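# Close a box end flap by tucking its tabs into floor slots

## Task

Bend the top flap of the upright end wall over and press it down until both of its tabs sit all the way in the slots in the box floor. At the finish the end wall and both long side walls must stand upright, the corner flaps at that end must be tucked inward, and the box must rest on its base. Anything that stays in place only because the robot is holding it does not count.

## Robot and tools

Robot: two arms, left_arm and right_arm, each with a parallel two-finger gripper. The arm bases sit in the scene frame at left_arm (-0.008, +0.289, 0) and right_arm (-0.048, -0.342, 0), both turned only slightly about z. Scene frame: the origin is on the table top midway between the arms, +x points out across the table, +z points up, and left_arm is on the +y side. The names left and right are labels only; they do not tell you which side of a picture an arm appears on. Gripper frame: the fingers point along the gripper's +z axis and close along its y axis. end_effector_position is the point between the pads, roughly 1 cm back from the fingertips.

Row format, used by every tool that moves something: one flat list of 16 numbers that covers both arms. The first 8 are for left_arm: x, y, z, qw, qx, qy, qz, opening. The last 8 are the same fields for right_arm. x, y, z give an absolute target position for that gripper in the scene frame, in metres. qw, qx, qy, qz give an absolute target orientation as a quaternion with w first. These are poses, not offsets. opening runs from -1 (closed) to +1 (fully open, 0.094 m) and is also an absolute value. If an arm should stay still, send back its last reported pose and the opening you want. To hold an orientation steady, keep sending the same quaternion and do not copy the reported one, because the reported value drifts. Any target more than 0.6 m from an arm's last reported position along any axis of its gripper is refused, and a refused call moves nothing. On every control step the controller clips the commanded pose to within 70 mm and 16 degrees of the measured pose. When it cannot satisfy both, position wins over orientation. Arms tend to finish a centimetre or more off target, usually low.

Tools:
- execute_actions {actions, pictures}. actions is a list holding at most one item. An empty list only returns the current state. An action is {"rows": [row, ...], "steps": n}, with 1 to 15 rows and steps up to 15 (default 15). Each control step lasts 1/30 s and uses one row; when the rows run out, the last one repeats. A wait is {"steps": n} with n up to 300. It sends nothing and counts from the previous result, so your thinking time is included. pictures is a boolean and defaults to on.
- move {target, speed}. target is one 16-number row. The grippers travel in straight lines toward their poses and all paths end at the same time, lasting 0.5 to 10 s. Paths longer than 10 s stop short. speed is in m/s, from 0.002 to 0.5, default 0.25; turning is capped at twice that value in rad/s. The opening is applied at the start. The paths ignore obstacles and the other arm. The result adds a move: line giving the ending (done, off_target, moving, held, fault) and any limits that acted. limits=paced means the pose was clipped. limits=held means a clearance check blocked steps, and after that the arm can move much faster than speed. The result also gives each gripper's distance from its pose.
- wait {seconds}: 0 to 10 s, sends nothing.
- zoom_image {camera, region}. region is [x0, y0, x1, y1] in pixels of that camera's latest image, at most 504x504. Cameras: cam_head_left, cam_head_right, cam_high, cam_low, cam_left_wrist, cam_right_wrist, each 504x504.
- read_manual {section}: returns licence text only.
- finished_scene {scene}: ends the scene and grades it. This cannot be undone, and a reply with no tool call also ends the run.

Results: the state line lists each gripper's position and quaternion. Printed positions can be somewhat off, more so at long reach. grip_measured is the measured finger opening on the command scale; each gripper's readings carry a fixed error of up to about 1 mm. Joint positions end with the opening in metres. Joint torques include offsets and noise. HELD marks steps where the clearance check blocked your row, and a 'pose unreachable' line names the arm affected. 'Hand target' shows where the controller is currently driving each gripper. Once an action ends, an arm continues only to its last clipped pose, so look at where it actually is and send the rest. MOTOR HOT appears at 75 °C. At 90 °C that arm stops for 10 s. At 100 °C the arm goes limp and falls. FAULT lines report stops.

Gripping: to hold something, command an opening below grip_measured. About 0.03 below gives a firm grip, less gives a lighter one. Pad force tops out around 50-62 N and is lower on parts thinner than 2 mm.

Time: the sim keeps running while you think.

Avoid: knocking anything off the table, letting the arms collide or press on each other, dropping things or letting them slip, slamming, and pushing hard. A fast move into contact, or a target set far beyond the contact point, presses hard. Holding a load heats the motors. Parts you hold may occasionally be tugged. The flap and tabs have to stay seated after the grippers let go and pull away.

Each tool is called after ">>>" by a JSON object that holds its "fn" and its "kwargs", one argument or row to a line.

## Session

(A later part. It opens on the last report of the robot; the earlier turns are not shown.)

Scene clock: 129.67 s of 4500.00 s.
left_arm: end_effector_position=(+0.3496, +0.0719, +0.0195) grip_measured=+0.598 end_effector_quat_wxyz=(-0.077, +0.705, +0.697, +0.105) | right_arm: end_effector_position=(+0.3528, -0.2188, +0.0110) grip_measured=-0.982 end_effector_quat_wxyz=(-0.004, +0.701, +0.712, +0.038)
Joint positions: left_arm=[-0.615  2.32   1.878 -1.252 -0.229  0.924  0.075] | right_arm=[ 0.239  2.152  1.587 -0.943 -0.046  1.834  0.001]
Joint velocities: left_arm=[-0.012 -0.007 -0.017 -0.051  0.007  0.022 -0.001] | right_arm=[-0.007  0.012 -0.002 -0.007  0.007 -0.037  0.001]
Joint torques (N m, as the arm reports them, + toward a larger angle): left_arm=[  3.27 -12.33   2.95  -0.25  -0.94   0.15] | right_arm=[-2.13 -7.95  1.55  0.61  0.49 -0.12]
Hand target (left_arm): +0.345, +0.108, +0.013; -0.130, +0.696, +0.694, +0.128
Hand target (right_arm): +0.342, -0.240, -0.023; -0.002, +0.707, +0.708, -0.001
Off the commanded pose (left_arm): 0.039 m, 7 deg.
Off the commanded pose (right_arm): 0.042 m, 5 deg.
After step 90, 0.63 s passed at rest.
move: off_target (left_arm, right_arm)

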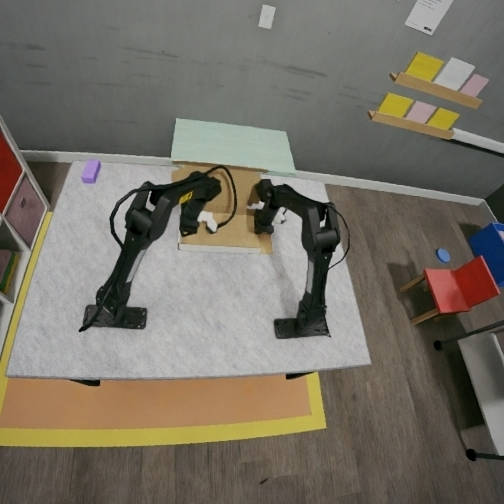

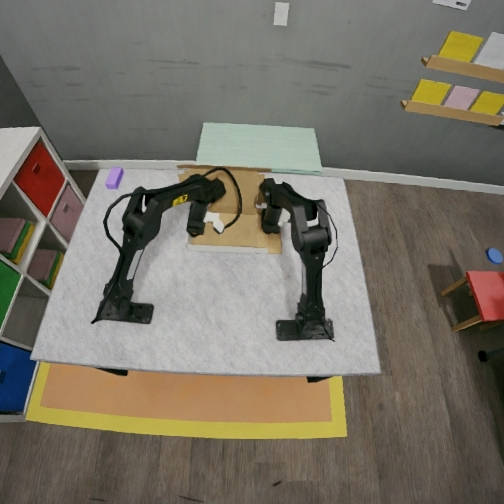

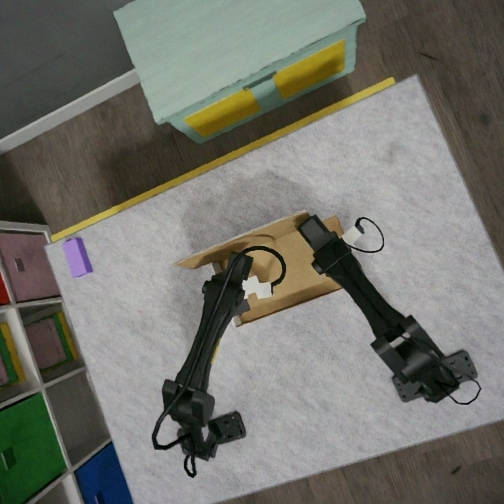

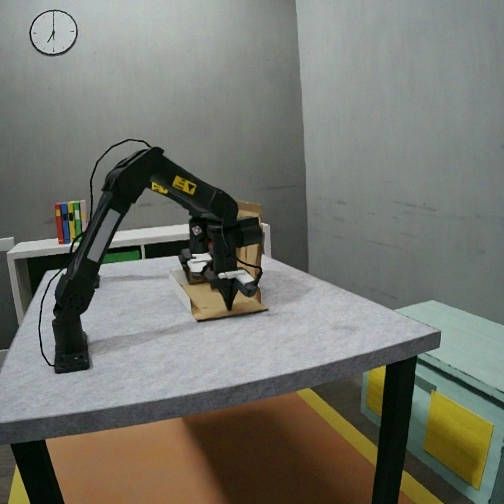

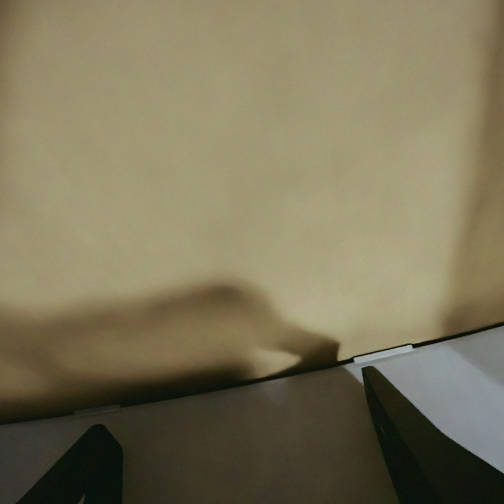

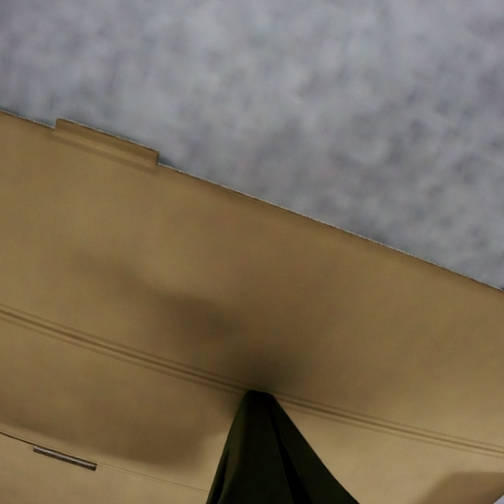

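>>> {"fn": "move", "kwargs": {
  "target": [0.345,0.135,0.016,-0.13,0.695,0.695,0.13,0.6,0.345,-0.245,-0.035,0,0.707,0.707,0,-1],
  "speed": 0.03
}}

Scene clock: 134.60 s of 4500.00 s.
left_arm: end_effector_position=(+0.3520, +0.0764, +0.0206) grip_measured=+0.598 end_effector_quat_wxyz=(-0.050, +0.704, +0.703, +0.082) | right_arm: end_effector_position=(+0.3561, -0.2146, +0.0106) grip_measured=-0.982 end_effector_quat_wxyz=(-0.011, +0.697, +0.714, +0.059)
Joint positions: left_arm=[-0.582  2.264  1.799 -1.177 -0.179  0.955  0.075] | right_arm=[ 0.233  2.143  1.567 -0.904 -0.077  1.821  0.001]
Joint velocities: left_arm=[ 0.002  0.007 -0.007  0.037 -0.037 -0.007  0.   ] | right_arm=[ 0.002 -0.007 -0.007  0.051  0.037  0.066 -0.001]
Joint torques (N m, as the arm reports them, + toward a larger angle): left_arm=[  4.42 -12.5    2.74  -0.51  -1.49   0.38] | right_arm=[-2.66 -6.61  1.1   0.58  0.84 -0.15]
Hand target (left_arm): +0.345, +0.130, +0.018; -0.129, +0.698, +0.693, +0.125
Hand target (right_arm): +0.341, -0.244, -0.031; -0.003, +0.706, +0.708, -0.001
Off the commanded pose (left_arm): 0.059 m, 11 deg.
Off the commanded pose (right_arm): 0.056 m, 7 deg.
move: off_target (left_arm, right_arm)

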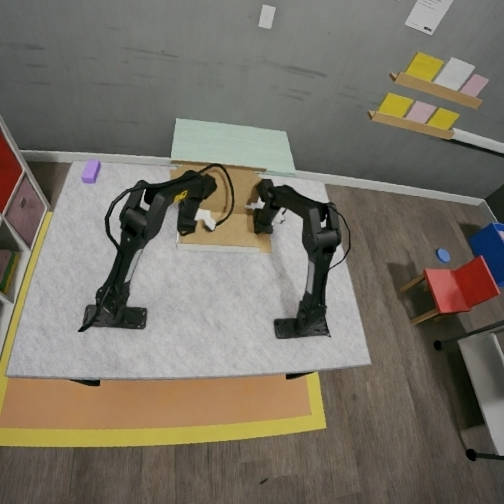

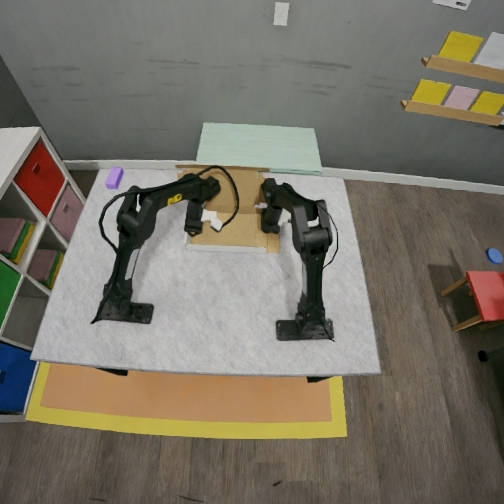

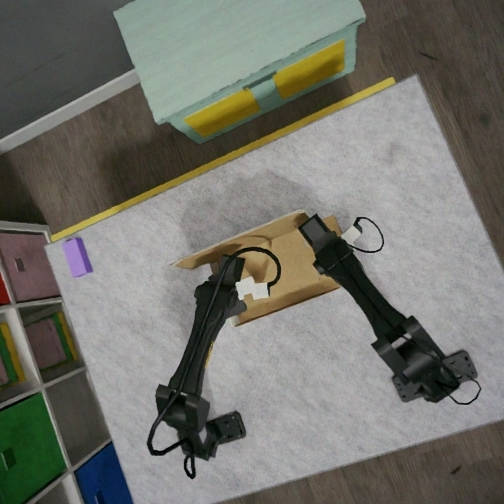

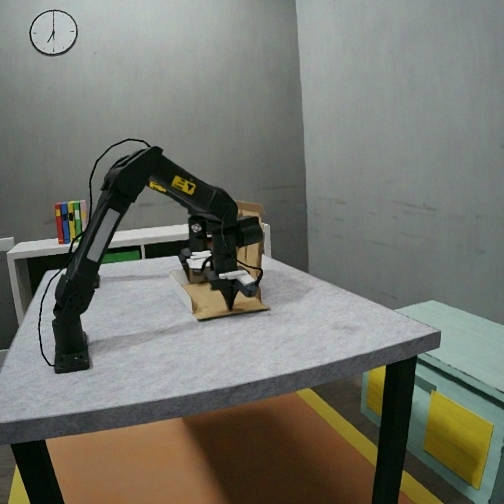

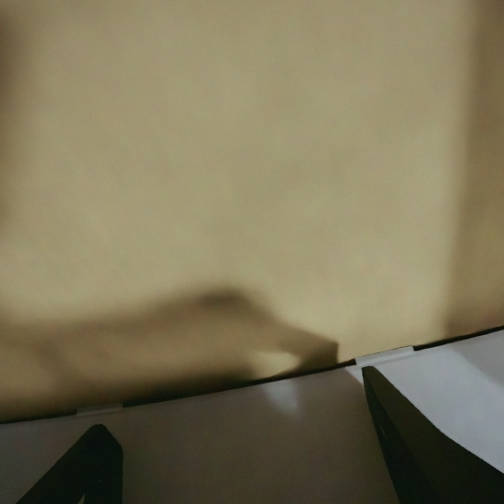

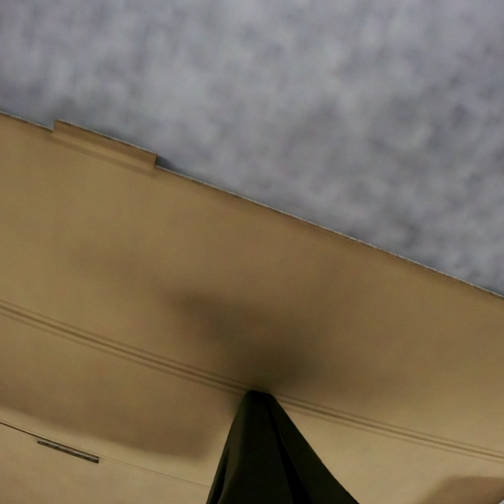

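>>> {"fn": "move", "kwargs": {
  "target": [0.345,0.045,0.03,-0.13,0.695,0.695,0.13,0.6,0.352,-0.222,0.0,0,0.707,0.707,0,-1],
  "speed": 0.08
}}

>>> {"fn": "move", "kwargs": {
  "target": [0.33,0.0,0.11,-0.074,0.703,0.703,0.074,0.6,0.352,-0.222,0.0,0,0.707,0.707,0,-1],
  "speed": 0.12
}}

>>> {"fn": "zoom_image", "kwargs": {
  "camera": "cam_low",
  "region": [150,220,270,330]
}}

Scene clock: 142.37 s of 4500.00 s.
left_arm: end_effector_position=(+0.3441, +0.0454, +0.0287) grip_measured=+0.598 end_effector_quat_wxyz=(-0.125, +0.696, +0.696, +0.125) | right_arm: end_effector_position=(+0.3567, -0.2134, +0.0122) grip_measured=-0.982 end_effector_quat_wxyz=(-0.007, +0.704, +0.709, +0.035)
Joint positions: left_arm=[-0.688  2.499  2.207 -1.517 -0.266  0.823  0.075] | right_arm=[ 0.248  2.177  1.633 -0.971 -0.046  1.851  0.001]
Joint velocities: left_arm=[ 0.007  0.007  0.002 -0.037 -0.022 -0.051 -0.   ] | right_arm=[-0.002 -0.002  0.017 -0.095 -0.037 -0.081 -0.001]
Joint torques (N m, as the arm reports them, + toward a larger angle): left_arm=[ -0.61 -12.95   9.06  -0.22  -0.26  -0.04] | right_arm=[ 0.31 -9.25  8.84 -0.14  0.49  0.05]
Hand target (left_arm): +0.344, +0.045, +0.029; -0.130, +0.695, +0.695, +0.129
Hand target (right_arm): +0.351, -0.222, +0.000; -0.001, +0.706, +0.708, +0.001
Off the commanded pose (left_arm): 0.002 m, 1 deg.
Off the commanded pose (right_arm): 0.016 m, 4 deg.
After step 90, 3.00 s passed at rest.
move: off_target (right_arm)

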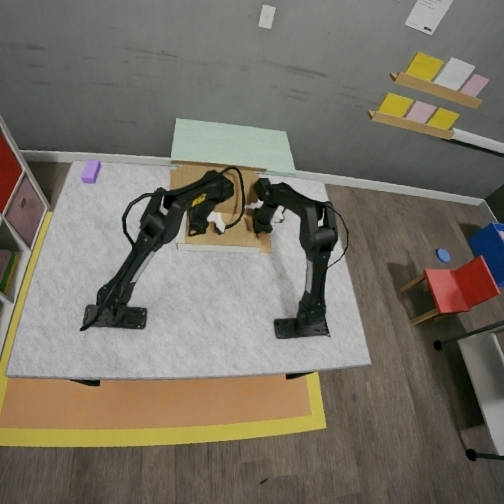

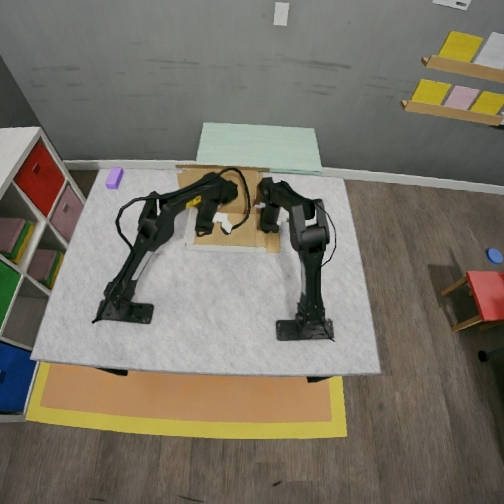

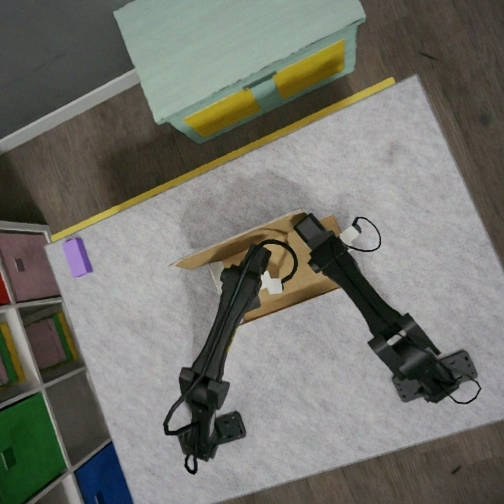

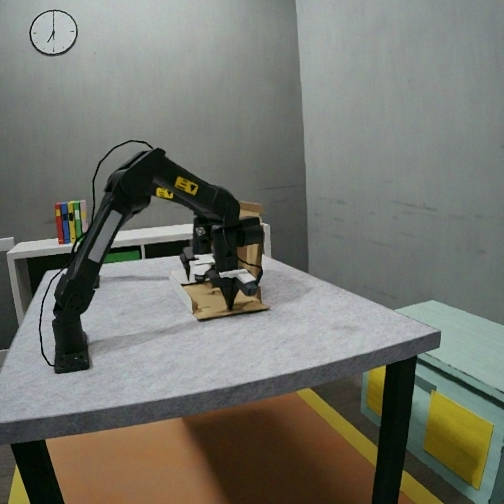

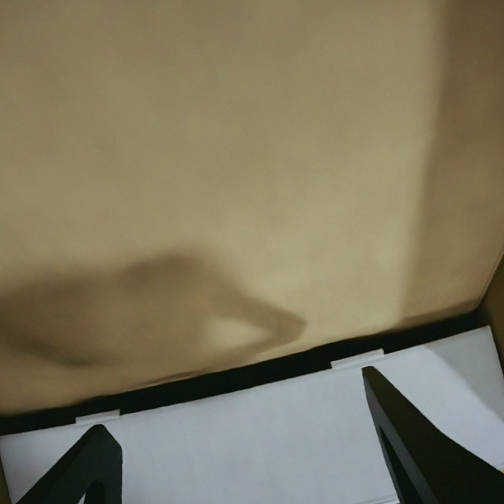

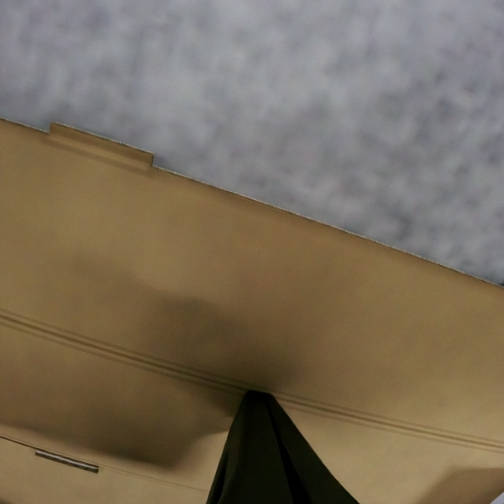

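Scene clock: 143.53 s of 4500.00 s.
left_arm: end_effector_position=(+0.3341, +0.0028, +0.1041) grip_measured=+0.598 end_effector_quat_wxyz=(-0.019, +0.710, +0.698, +0.086) | right_arm: end_effector_position=(+0.3567, -0.2134, +0.0122) grip_measured=-0.982 end_effector_quat_wxyz=(-0.007, +0.704, +0.709, +0.035)
Joint positions: left_arm=[-0.738  2.346  2.276 -1.533 -0.172  0.818  0.075] | right_arm=[ 0.248  2.177  1.633 -0.971 -0.046  1.852  0.001]
Joint velocities: left_arm=[-0.022 -0.002 -0.007 -0.081  0.022 -0.037 -0.001] | right_arm=[-0.012 -0.002 -0.002  0.037  0.051  0.066 -0.   ]
Joint torques (N m, as the arm reports them, + toward a larger angle): left_arm=[ -0.33 -13.69   8.95   0.12   0.02  -0.04] | right_arm=[ 0.29 -9.3   8.87 -0.15  0.5   0.05]
Hand target (left_arm): +0.330, -0.000, +0.111; -0.015, +0.709, +0.701, +0.078
Hand target (right_arm): +0.352, -0.222, +0.000; -0.000, +0.707, +0.707, +0.001
Off the commanded pose (left_arm): 0.008 m, 7 deg.
Off the commanded pose (right_arm): 0.016 m, 4 deg.
joint sent to its limit (left arm) — the command would take joint 4 (wrist pitch) past its lower limit, so that joint was sent only as far as its limit.
move: off_target (left_arm, right_arm)

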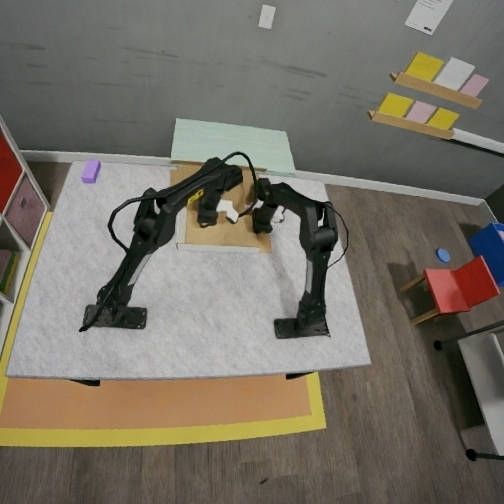

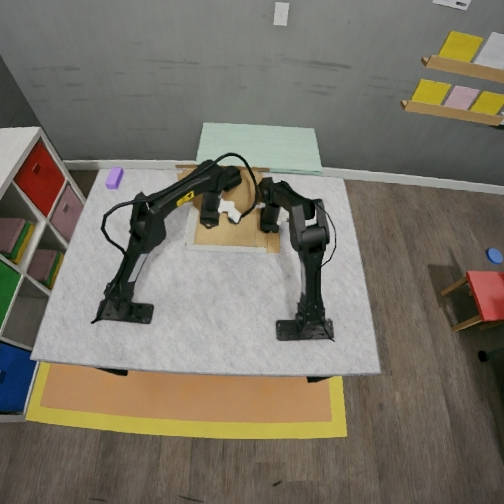

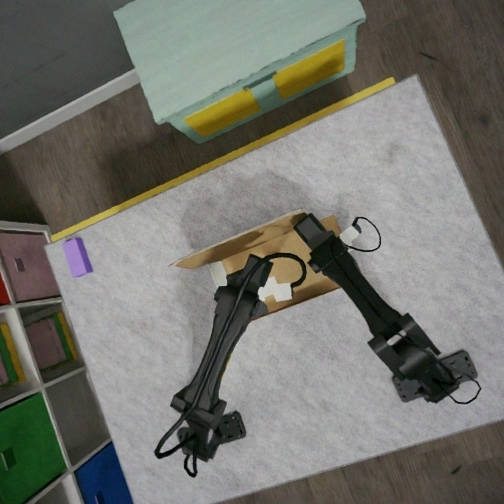

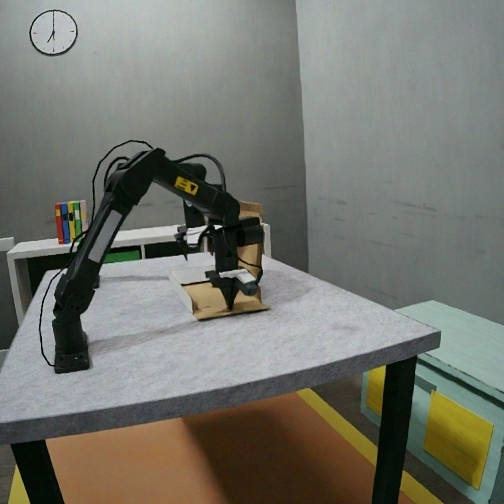

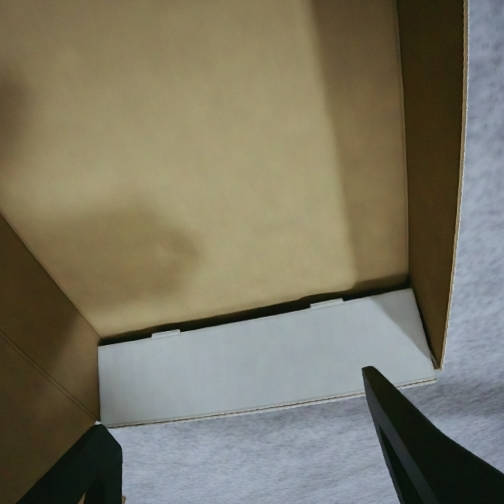

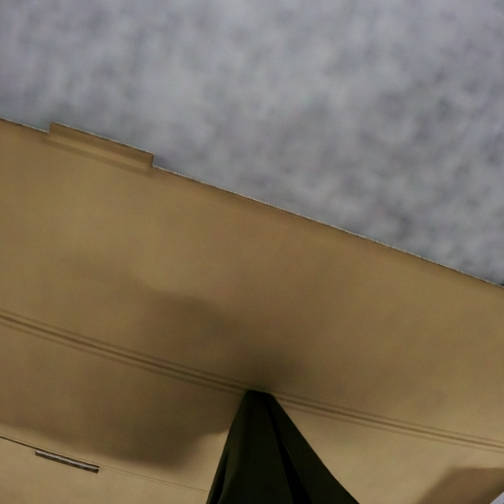

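Region (150, 220, 270, 330) of cam_low's 504x504 image, scaled by 4.200, with more detail than that image has; it fills the top 462 rows of this view, and the rest is white.

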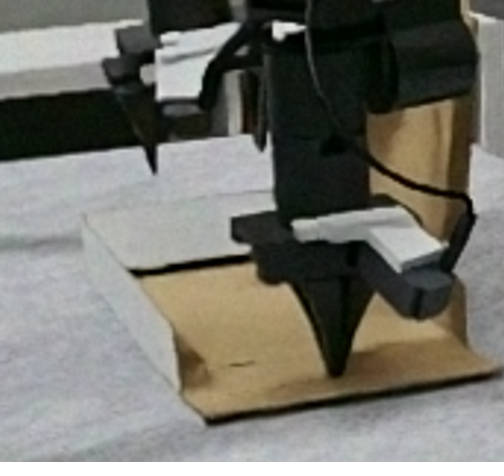

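>>> {"fn": "move", "kwargs": {
  "target": [0.33,0.07,0.13,0.174,0,0.985,0,1,0.352,-0.222,0.0,0,0.707,0.707,0,-1],
  "speed": 0.15
}}

>>> {"fn": "move", "kwargs": {
  "target": [0.355,0.07,0.03,0.174,0,0.985,0,1,0.352,-0.222,0.0,0,0.707,0.707,0,-1],
  "speed": 0.08
}}

>>> {"fn": "zoom_image", "kwargs": {
  "camera": "cam_head_left",
  "region": [130,150,290,280]
}}

Scene clock: 161.73 s of 4500.00 s.
left_arm: end_effector_position=(+0.3291, +0.0643, +0.1311) grip_measured=+0.998 end_effector_quat_wxyz=(+0.165, +0.012, +0.986, -0.002) | right_arm: end_effector_position=(+0.3567, -0.2134, +0.0122) grip_measured=-0.982 end_effector_quat_wxyz=(-0.007, +0.704, +0.709, +0.035)
Joint positions: left_arm=[-0.647  1.828  1.562 -1.038 -0.198 -0.625  0.094] | right_arm=[ 0.248  2.177  1.633 -0.971 -0.046  1.852  0.001]
Joint velocities: left_arm=[ 0.007  0.017  0.007 -0.066  0.007 -0.037 -0.   ] | right_arm=[-0.007 -0.007  0.012  0.037 -0.022 -0.022 -0.   ]
Joint torques (N m, as the arm reports them, + toward a larger angle): left_arm=[  0.52 -10.75   5.76   0.93  -0.33  -0.08] | right_arm=[ 0.3  -9.3   8.86 -0.14  0.5   0.05]
Hand target (left_arm): +0.331, +0.070, +0.133; +0.174, +0.001, +0.985, +0.000
Hand target (right_arm): +0.352, -0.222, +0.000; -0.000, +0.707, +0.708, +0.001
Off the commanded pose (left_arm): 0.006 m, 2 deg.
Off the commanded pose (right_arm): 0.016 m, 4 deg.
After step 90, 9.27 s passed at rest.
move: off_target (right_arm)

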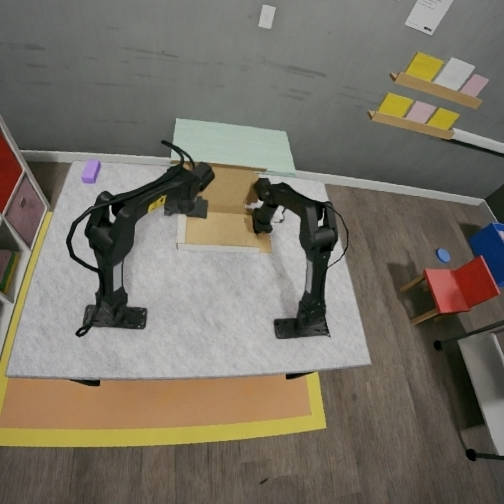

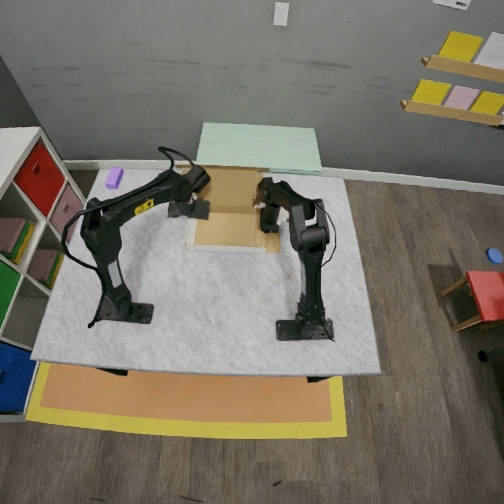

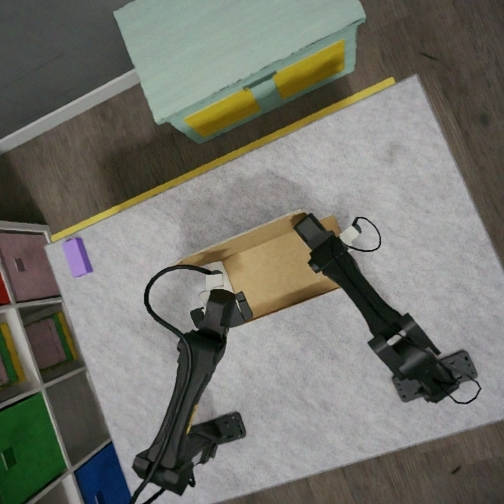

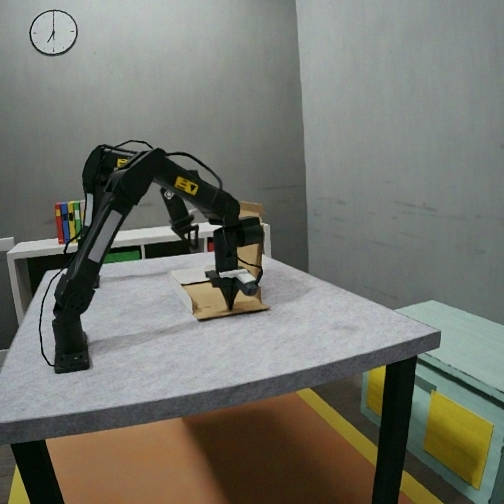

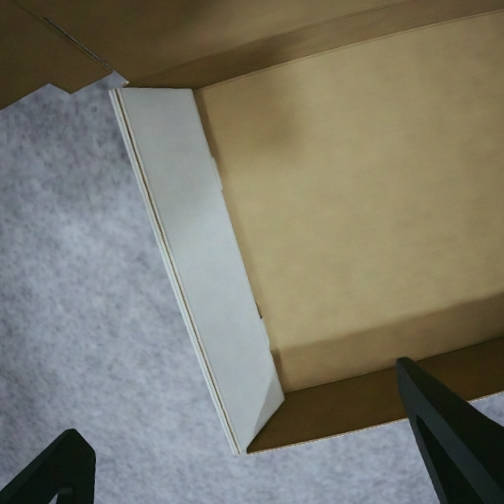

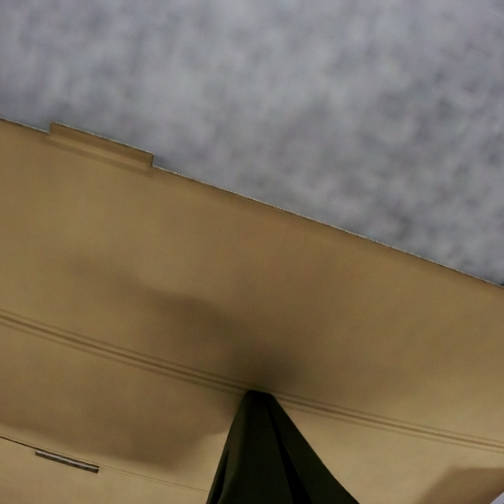

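Scene clock: 163.57 s of 4500.00 s.
left_arm: end_effector_position=(+0.3541, +0.0659, +0.0367) grip_measured=+0.998 end_effector_quat_wxyz=(+0.176, -0.001, +0.984, -0.006) | right_arm: end_effector_position=(+0.3567, -0.2134, +0.0122) grip_measured=-0.982 end_effector_quat_wxyz=(-0.007, +0.704, +0.709, +0.035)
Joint positions: left_arm=[-0.607  1.953  1.337 -0.661 -0.198 -0.608  0.094] | right_arm=[ 0.248  2.177  1.633 -0.971 -0.046  1.852  0.001]
Joint velocities: left_arm=[-0.017 -0.002 -0.002 -0.022  0.022  0.007  0.001] | right_arm=[ 0.012 -0.002  0.007  0.022 -0.037  0.037  0.   ]
Joint torques (N m, as the arm reports them, + toward a larger angle): left_arm=[ 0.67 -9.81  5.73  1.   -0.19  0.13] | right_arm=[ 0.3  -9.29  8.88 -0.15  0.5   0.05]
Hand target (left_arm): +0.354, +0.071, +0.030; +0.174, -0.000, +0.985, +0.000
Hand target (right_arm): +0.352, -0.222, +0.000; -0.000, +0.707, +0.708, +0.001
Off the commanded pose (left_arm): 0.008 m, 1 deg.
Off the commanded pose (right_arm): 0.016 m, 4 deg.
move: off_target (right_arm)

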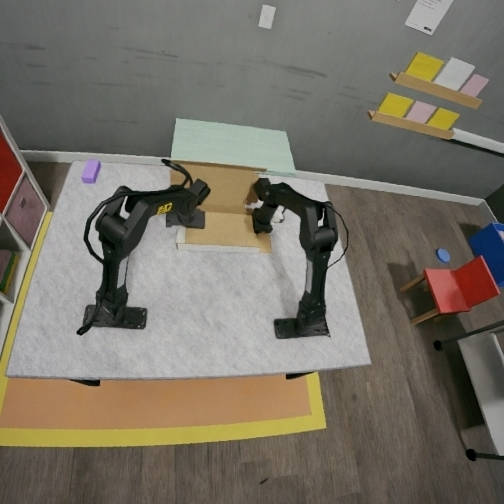

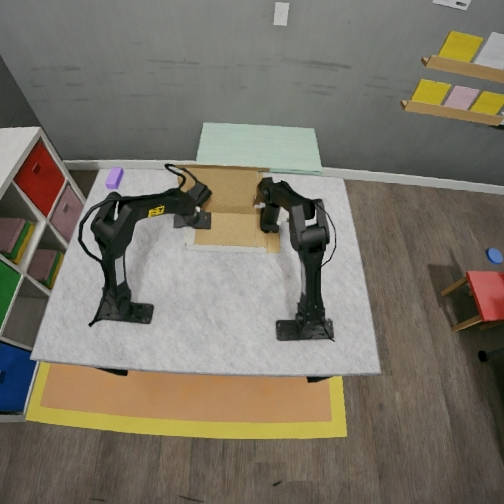

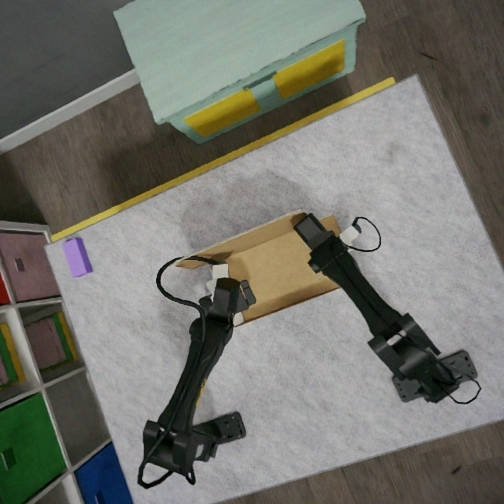

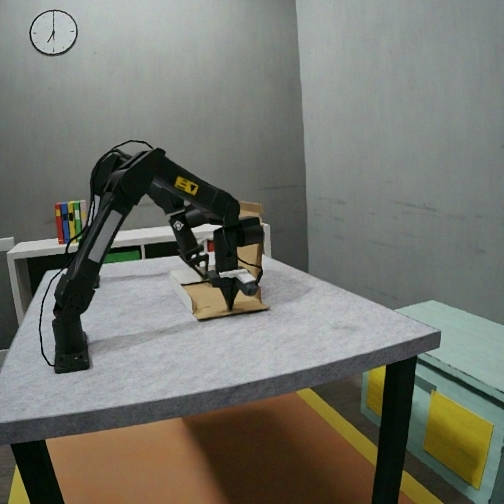

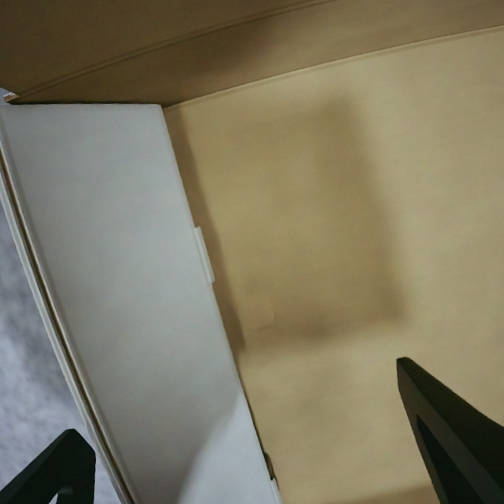

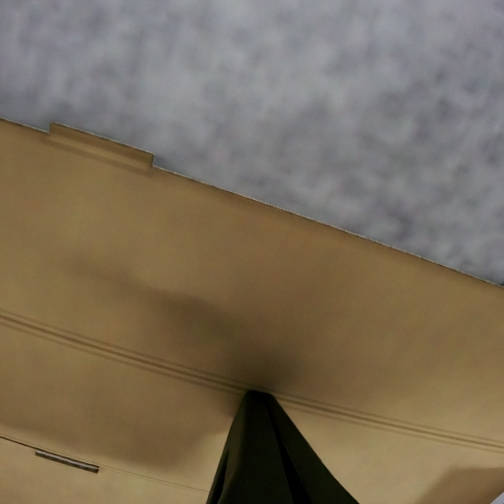

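Region (130, 150, 290, 280) of cam_head_left's 504x504 image, scaled by 3.150, with more detail than that image has; it fills the top 410 rows of this view, and the rest is white.

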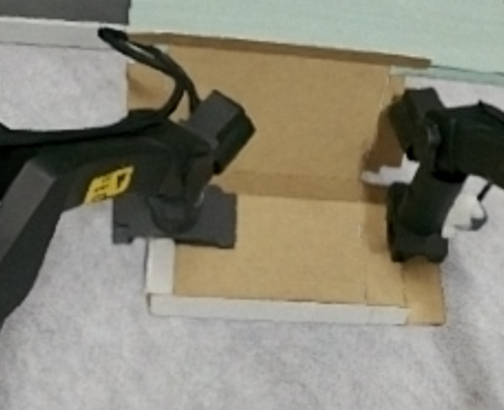

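>>> {"fn": "move", "kwargs": {
  "target": [0.358,0.085,0.022,0.174,0,0.985,0,0.3,0.352,-0.222,0.0,0,0.707,0.707,0,-1],
  "speed": 0.02
}}

>>> {"fn": "move", "kwargs": {
  "target": [0.358,0.096,0.022,0.174,0,0.985,0,-0.9,0.352,-0.222,0.003,0,0.707,0.707,0,-1],
  "speed": 0.02
}}

Scene clock: 174.47 s of 4500.00 s.
left_arm: end_effector_position=(+0.3596, +0.0817, +0.0273) grip_measured=+0.302 end_effector_quat_wxyz=(+0.177, -0.001, +0.984, -0.000) | right_arm: end_effector_position=(+0.3567, -0.2134, +0.0122) grip_measured=-0.982 end_effector_quat_wxyz=(-0.007, +0.704, +0.709, +0.035)
Joint positions: left_arm=[-0.569  1.953  1.296 -0.616 -0.198 -0.571  0.061] | right_arm=[ 0.248  2.177  1.633 -0.971 -0.046  1.852  0.001]
Joint velocities: left_arm=[-0.002  0.002 -0.012  0.037 -0.037 -0.037  0.   ] | right_arm=[ 0.002  0.002 -0.012 -0.051 -0.081 -0.095 -0.   ]
Joint torques (N m, as the arm reports them, + toward a larger angle): left_arm=[  0.52 -10.28   5.34   1.    -0.1    0.15] | right_arm=[ 0.29 -9.3   8.87 -0.15  0.5   0.05]
Hand target (left_arm): +0.358, +0.085, +0.022; +0.174, +0.000, +0.985, +0.000
Hand target (right_arm): +0.352, -0.222, +0.000; -0.000, +0.707, +0.708, +0.001
Off the commanded pose (left_arm): 0.006 m, 0 deg.
Off the commanded pose (right_arm): 0.016 m, 4 deg.
After step 90, 5.87 s passed at rest.
move: off_target (right_arm)

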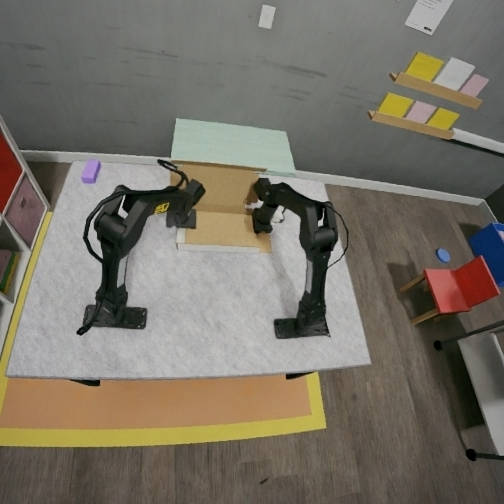

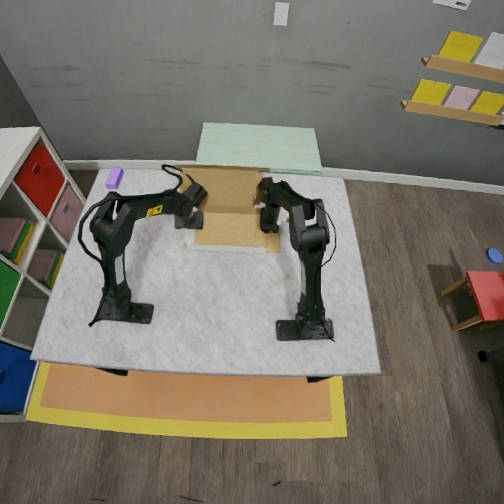

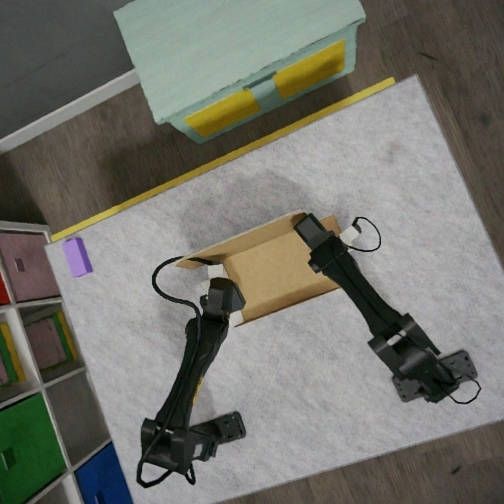

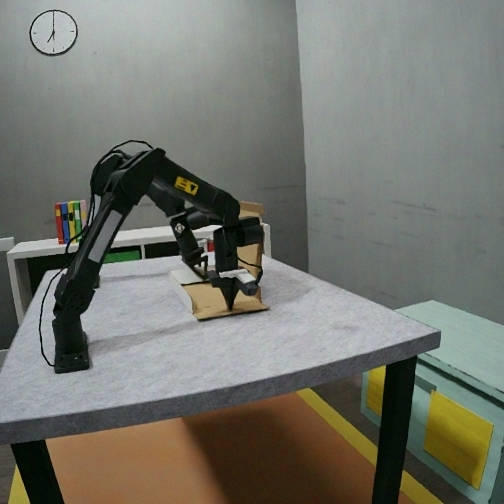

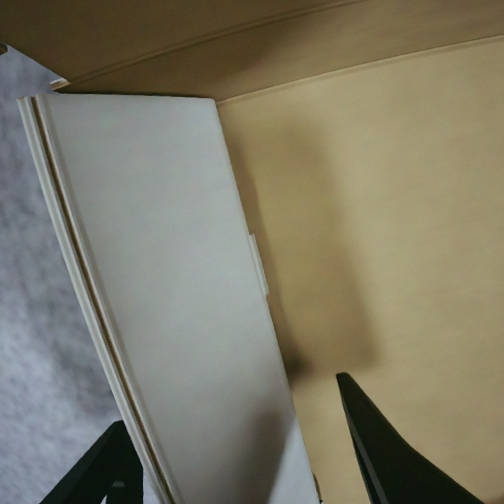

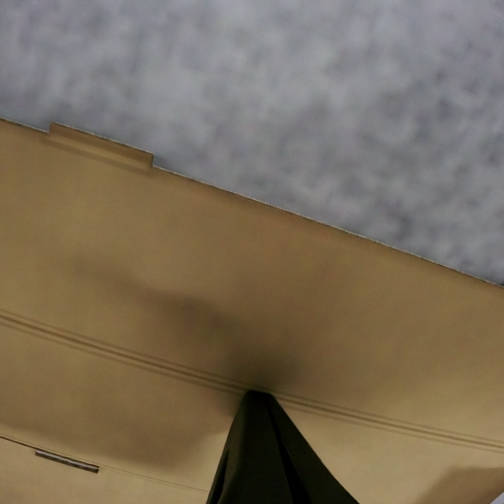

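Scene clock: 176.50 s of 4500.00 s.
left_arm: end_effector_position=(+0.3600, +0.0870, +0.0268) grip_measured=-0.895 end_effector_quat_wxyz=(+0.176, +0.004, +0.984, -0.007) | right_arm: end_effector_position=(+0.3567, -0.2148, +0.0121) grip_measured=-0.982 end_effector_quat_wxyz=(-0.004, +0.704, +0.709, +0.033)
Joint positions: left_arm=[-0.55   1.938  1.272 -0.597 -0.178 -0.543  0.005] | right_arm=[ 0.248  2.177  1.633 -0.973 -0.04   1.852  0.001]
Joint velocities: left_arm=[-0.002  0.017 -0.007 -0.139  0.007 -0.007  0.002] | right_arm=[-0.017 -0.002 -0.002  0.007  0.037  0.022 -0.001]
Joint torques (N m, as the arm reports them, + toward a larger angle): left_arm=[  1.19 -10.63   4.64   0.97  -0.19   0.12] | right_arm=[ 0.34 -9.6   9.49 -0.23  0.43  0.05]
Hand target (left_arm): +0.358, +0.096, +0.022; +0.174, -0.000, +0.985, +0.000
Hand target (right_arm): +0.352, -0.222, +0.003; -0.000, +0.707, +0.707, +0.001
Off the commanded pose (left_arm): 0.010 m, 1 deg.
Off the commanded pose (right_arm): 0.013 m, 4 deg.
move: off_target (right_arm)

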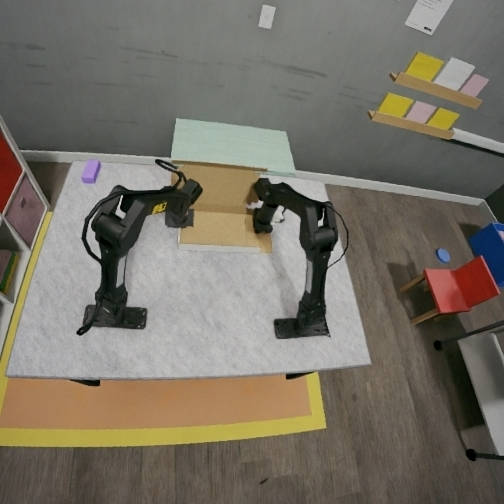

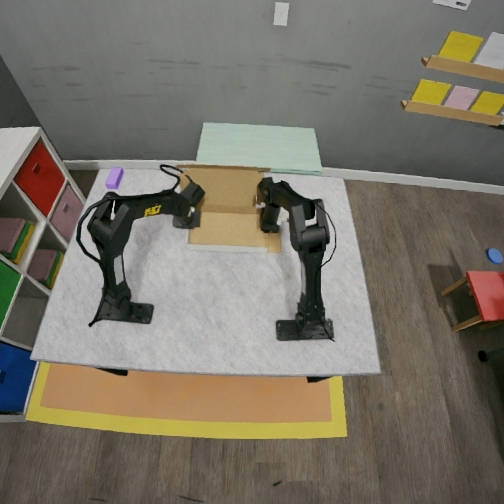

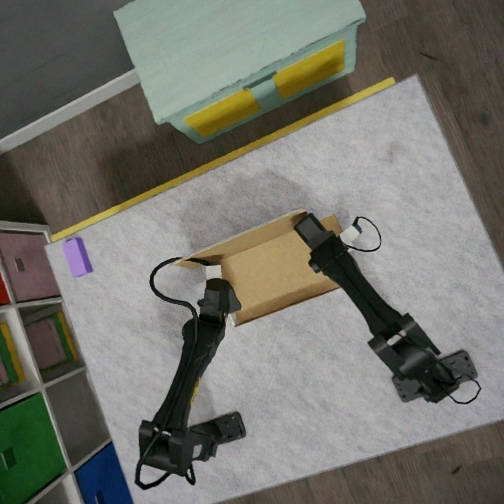

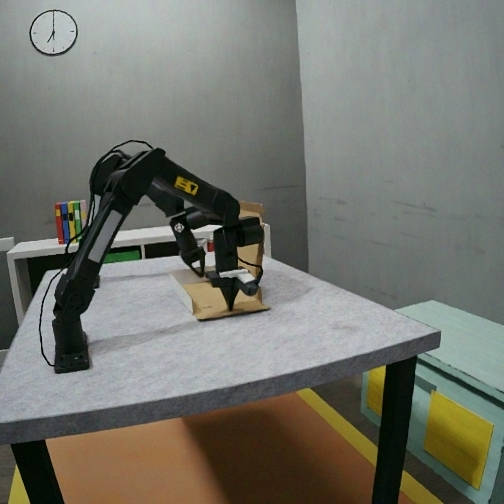

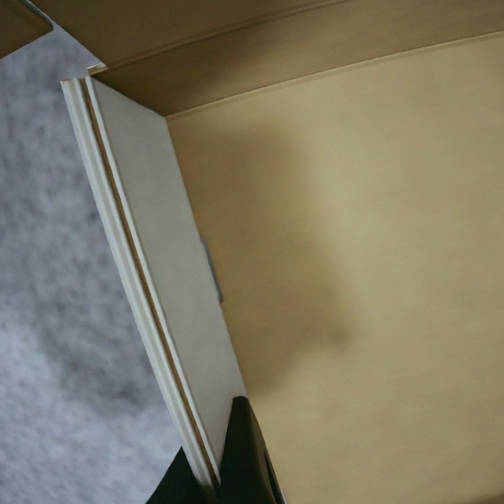

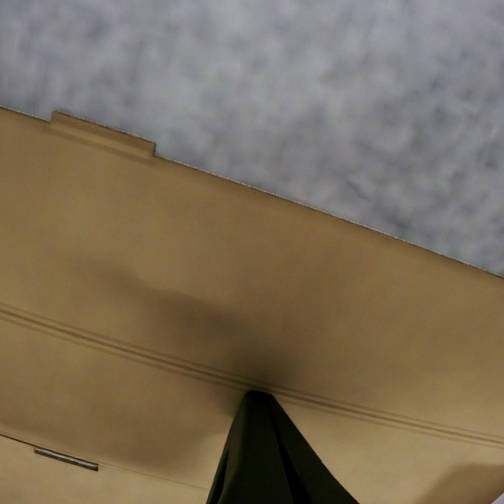

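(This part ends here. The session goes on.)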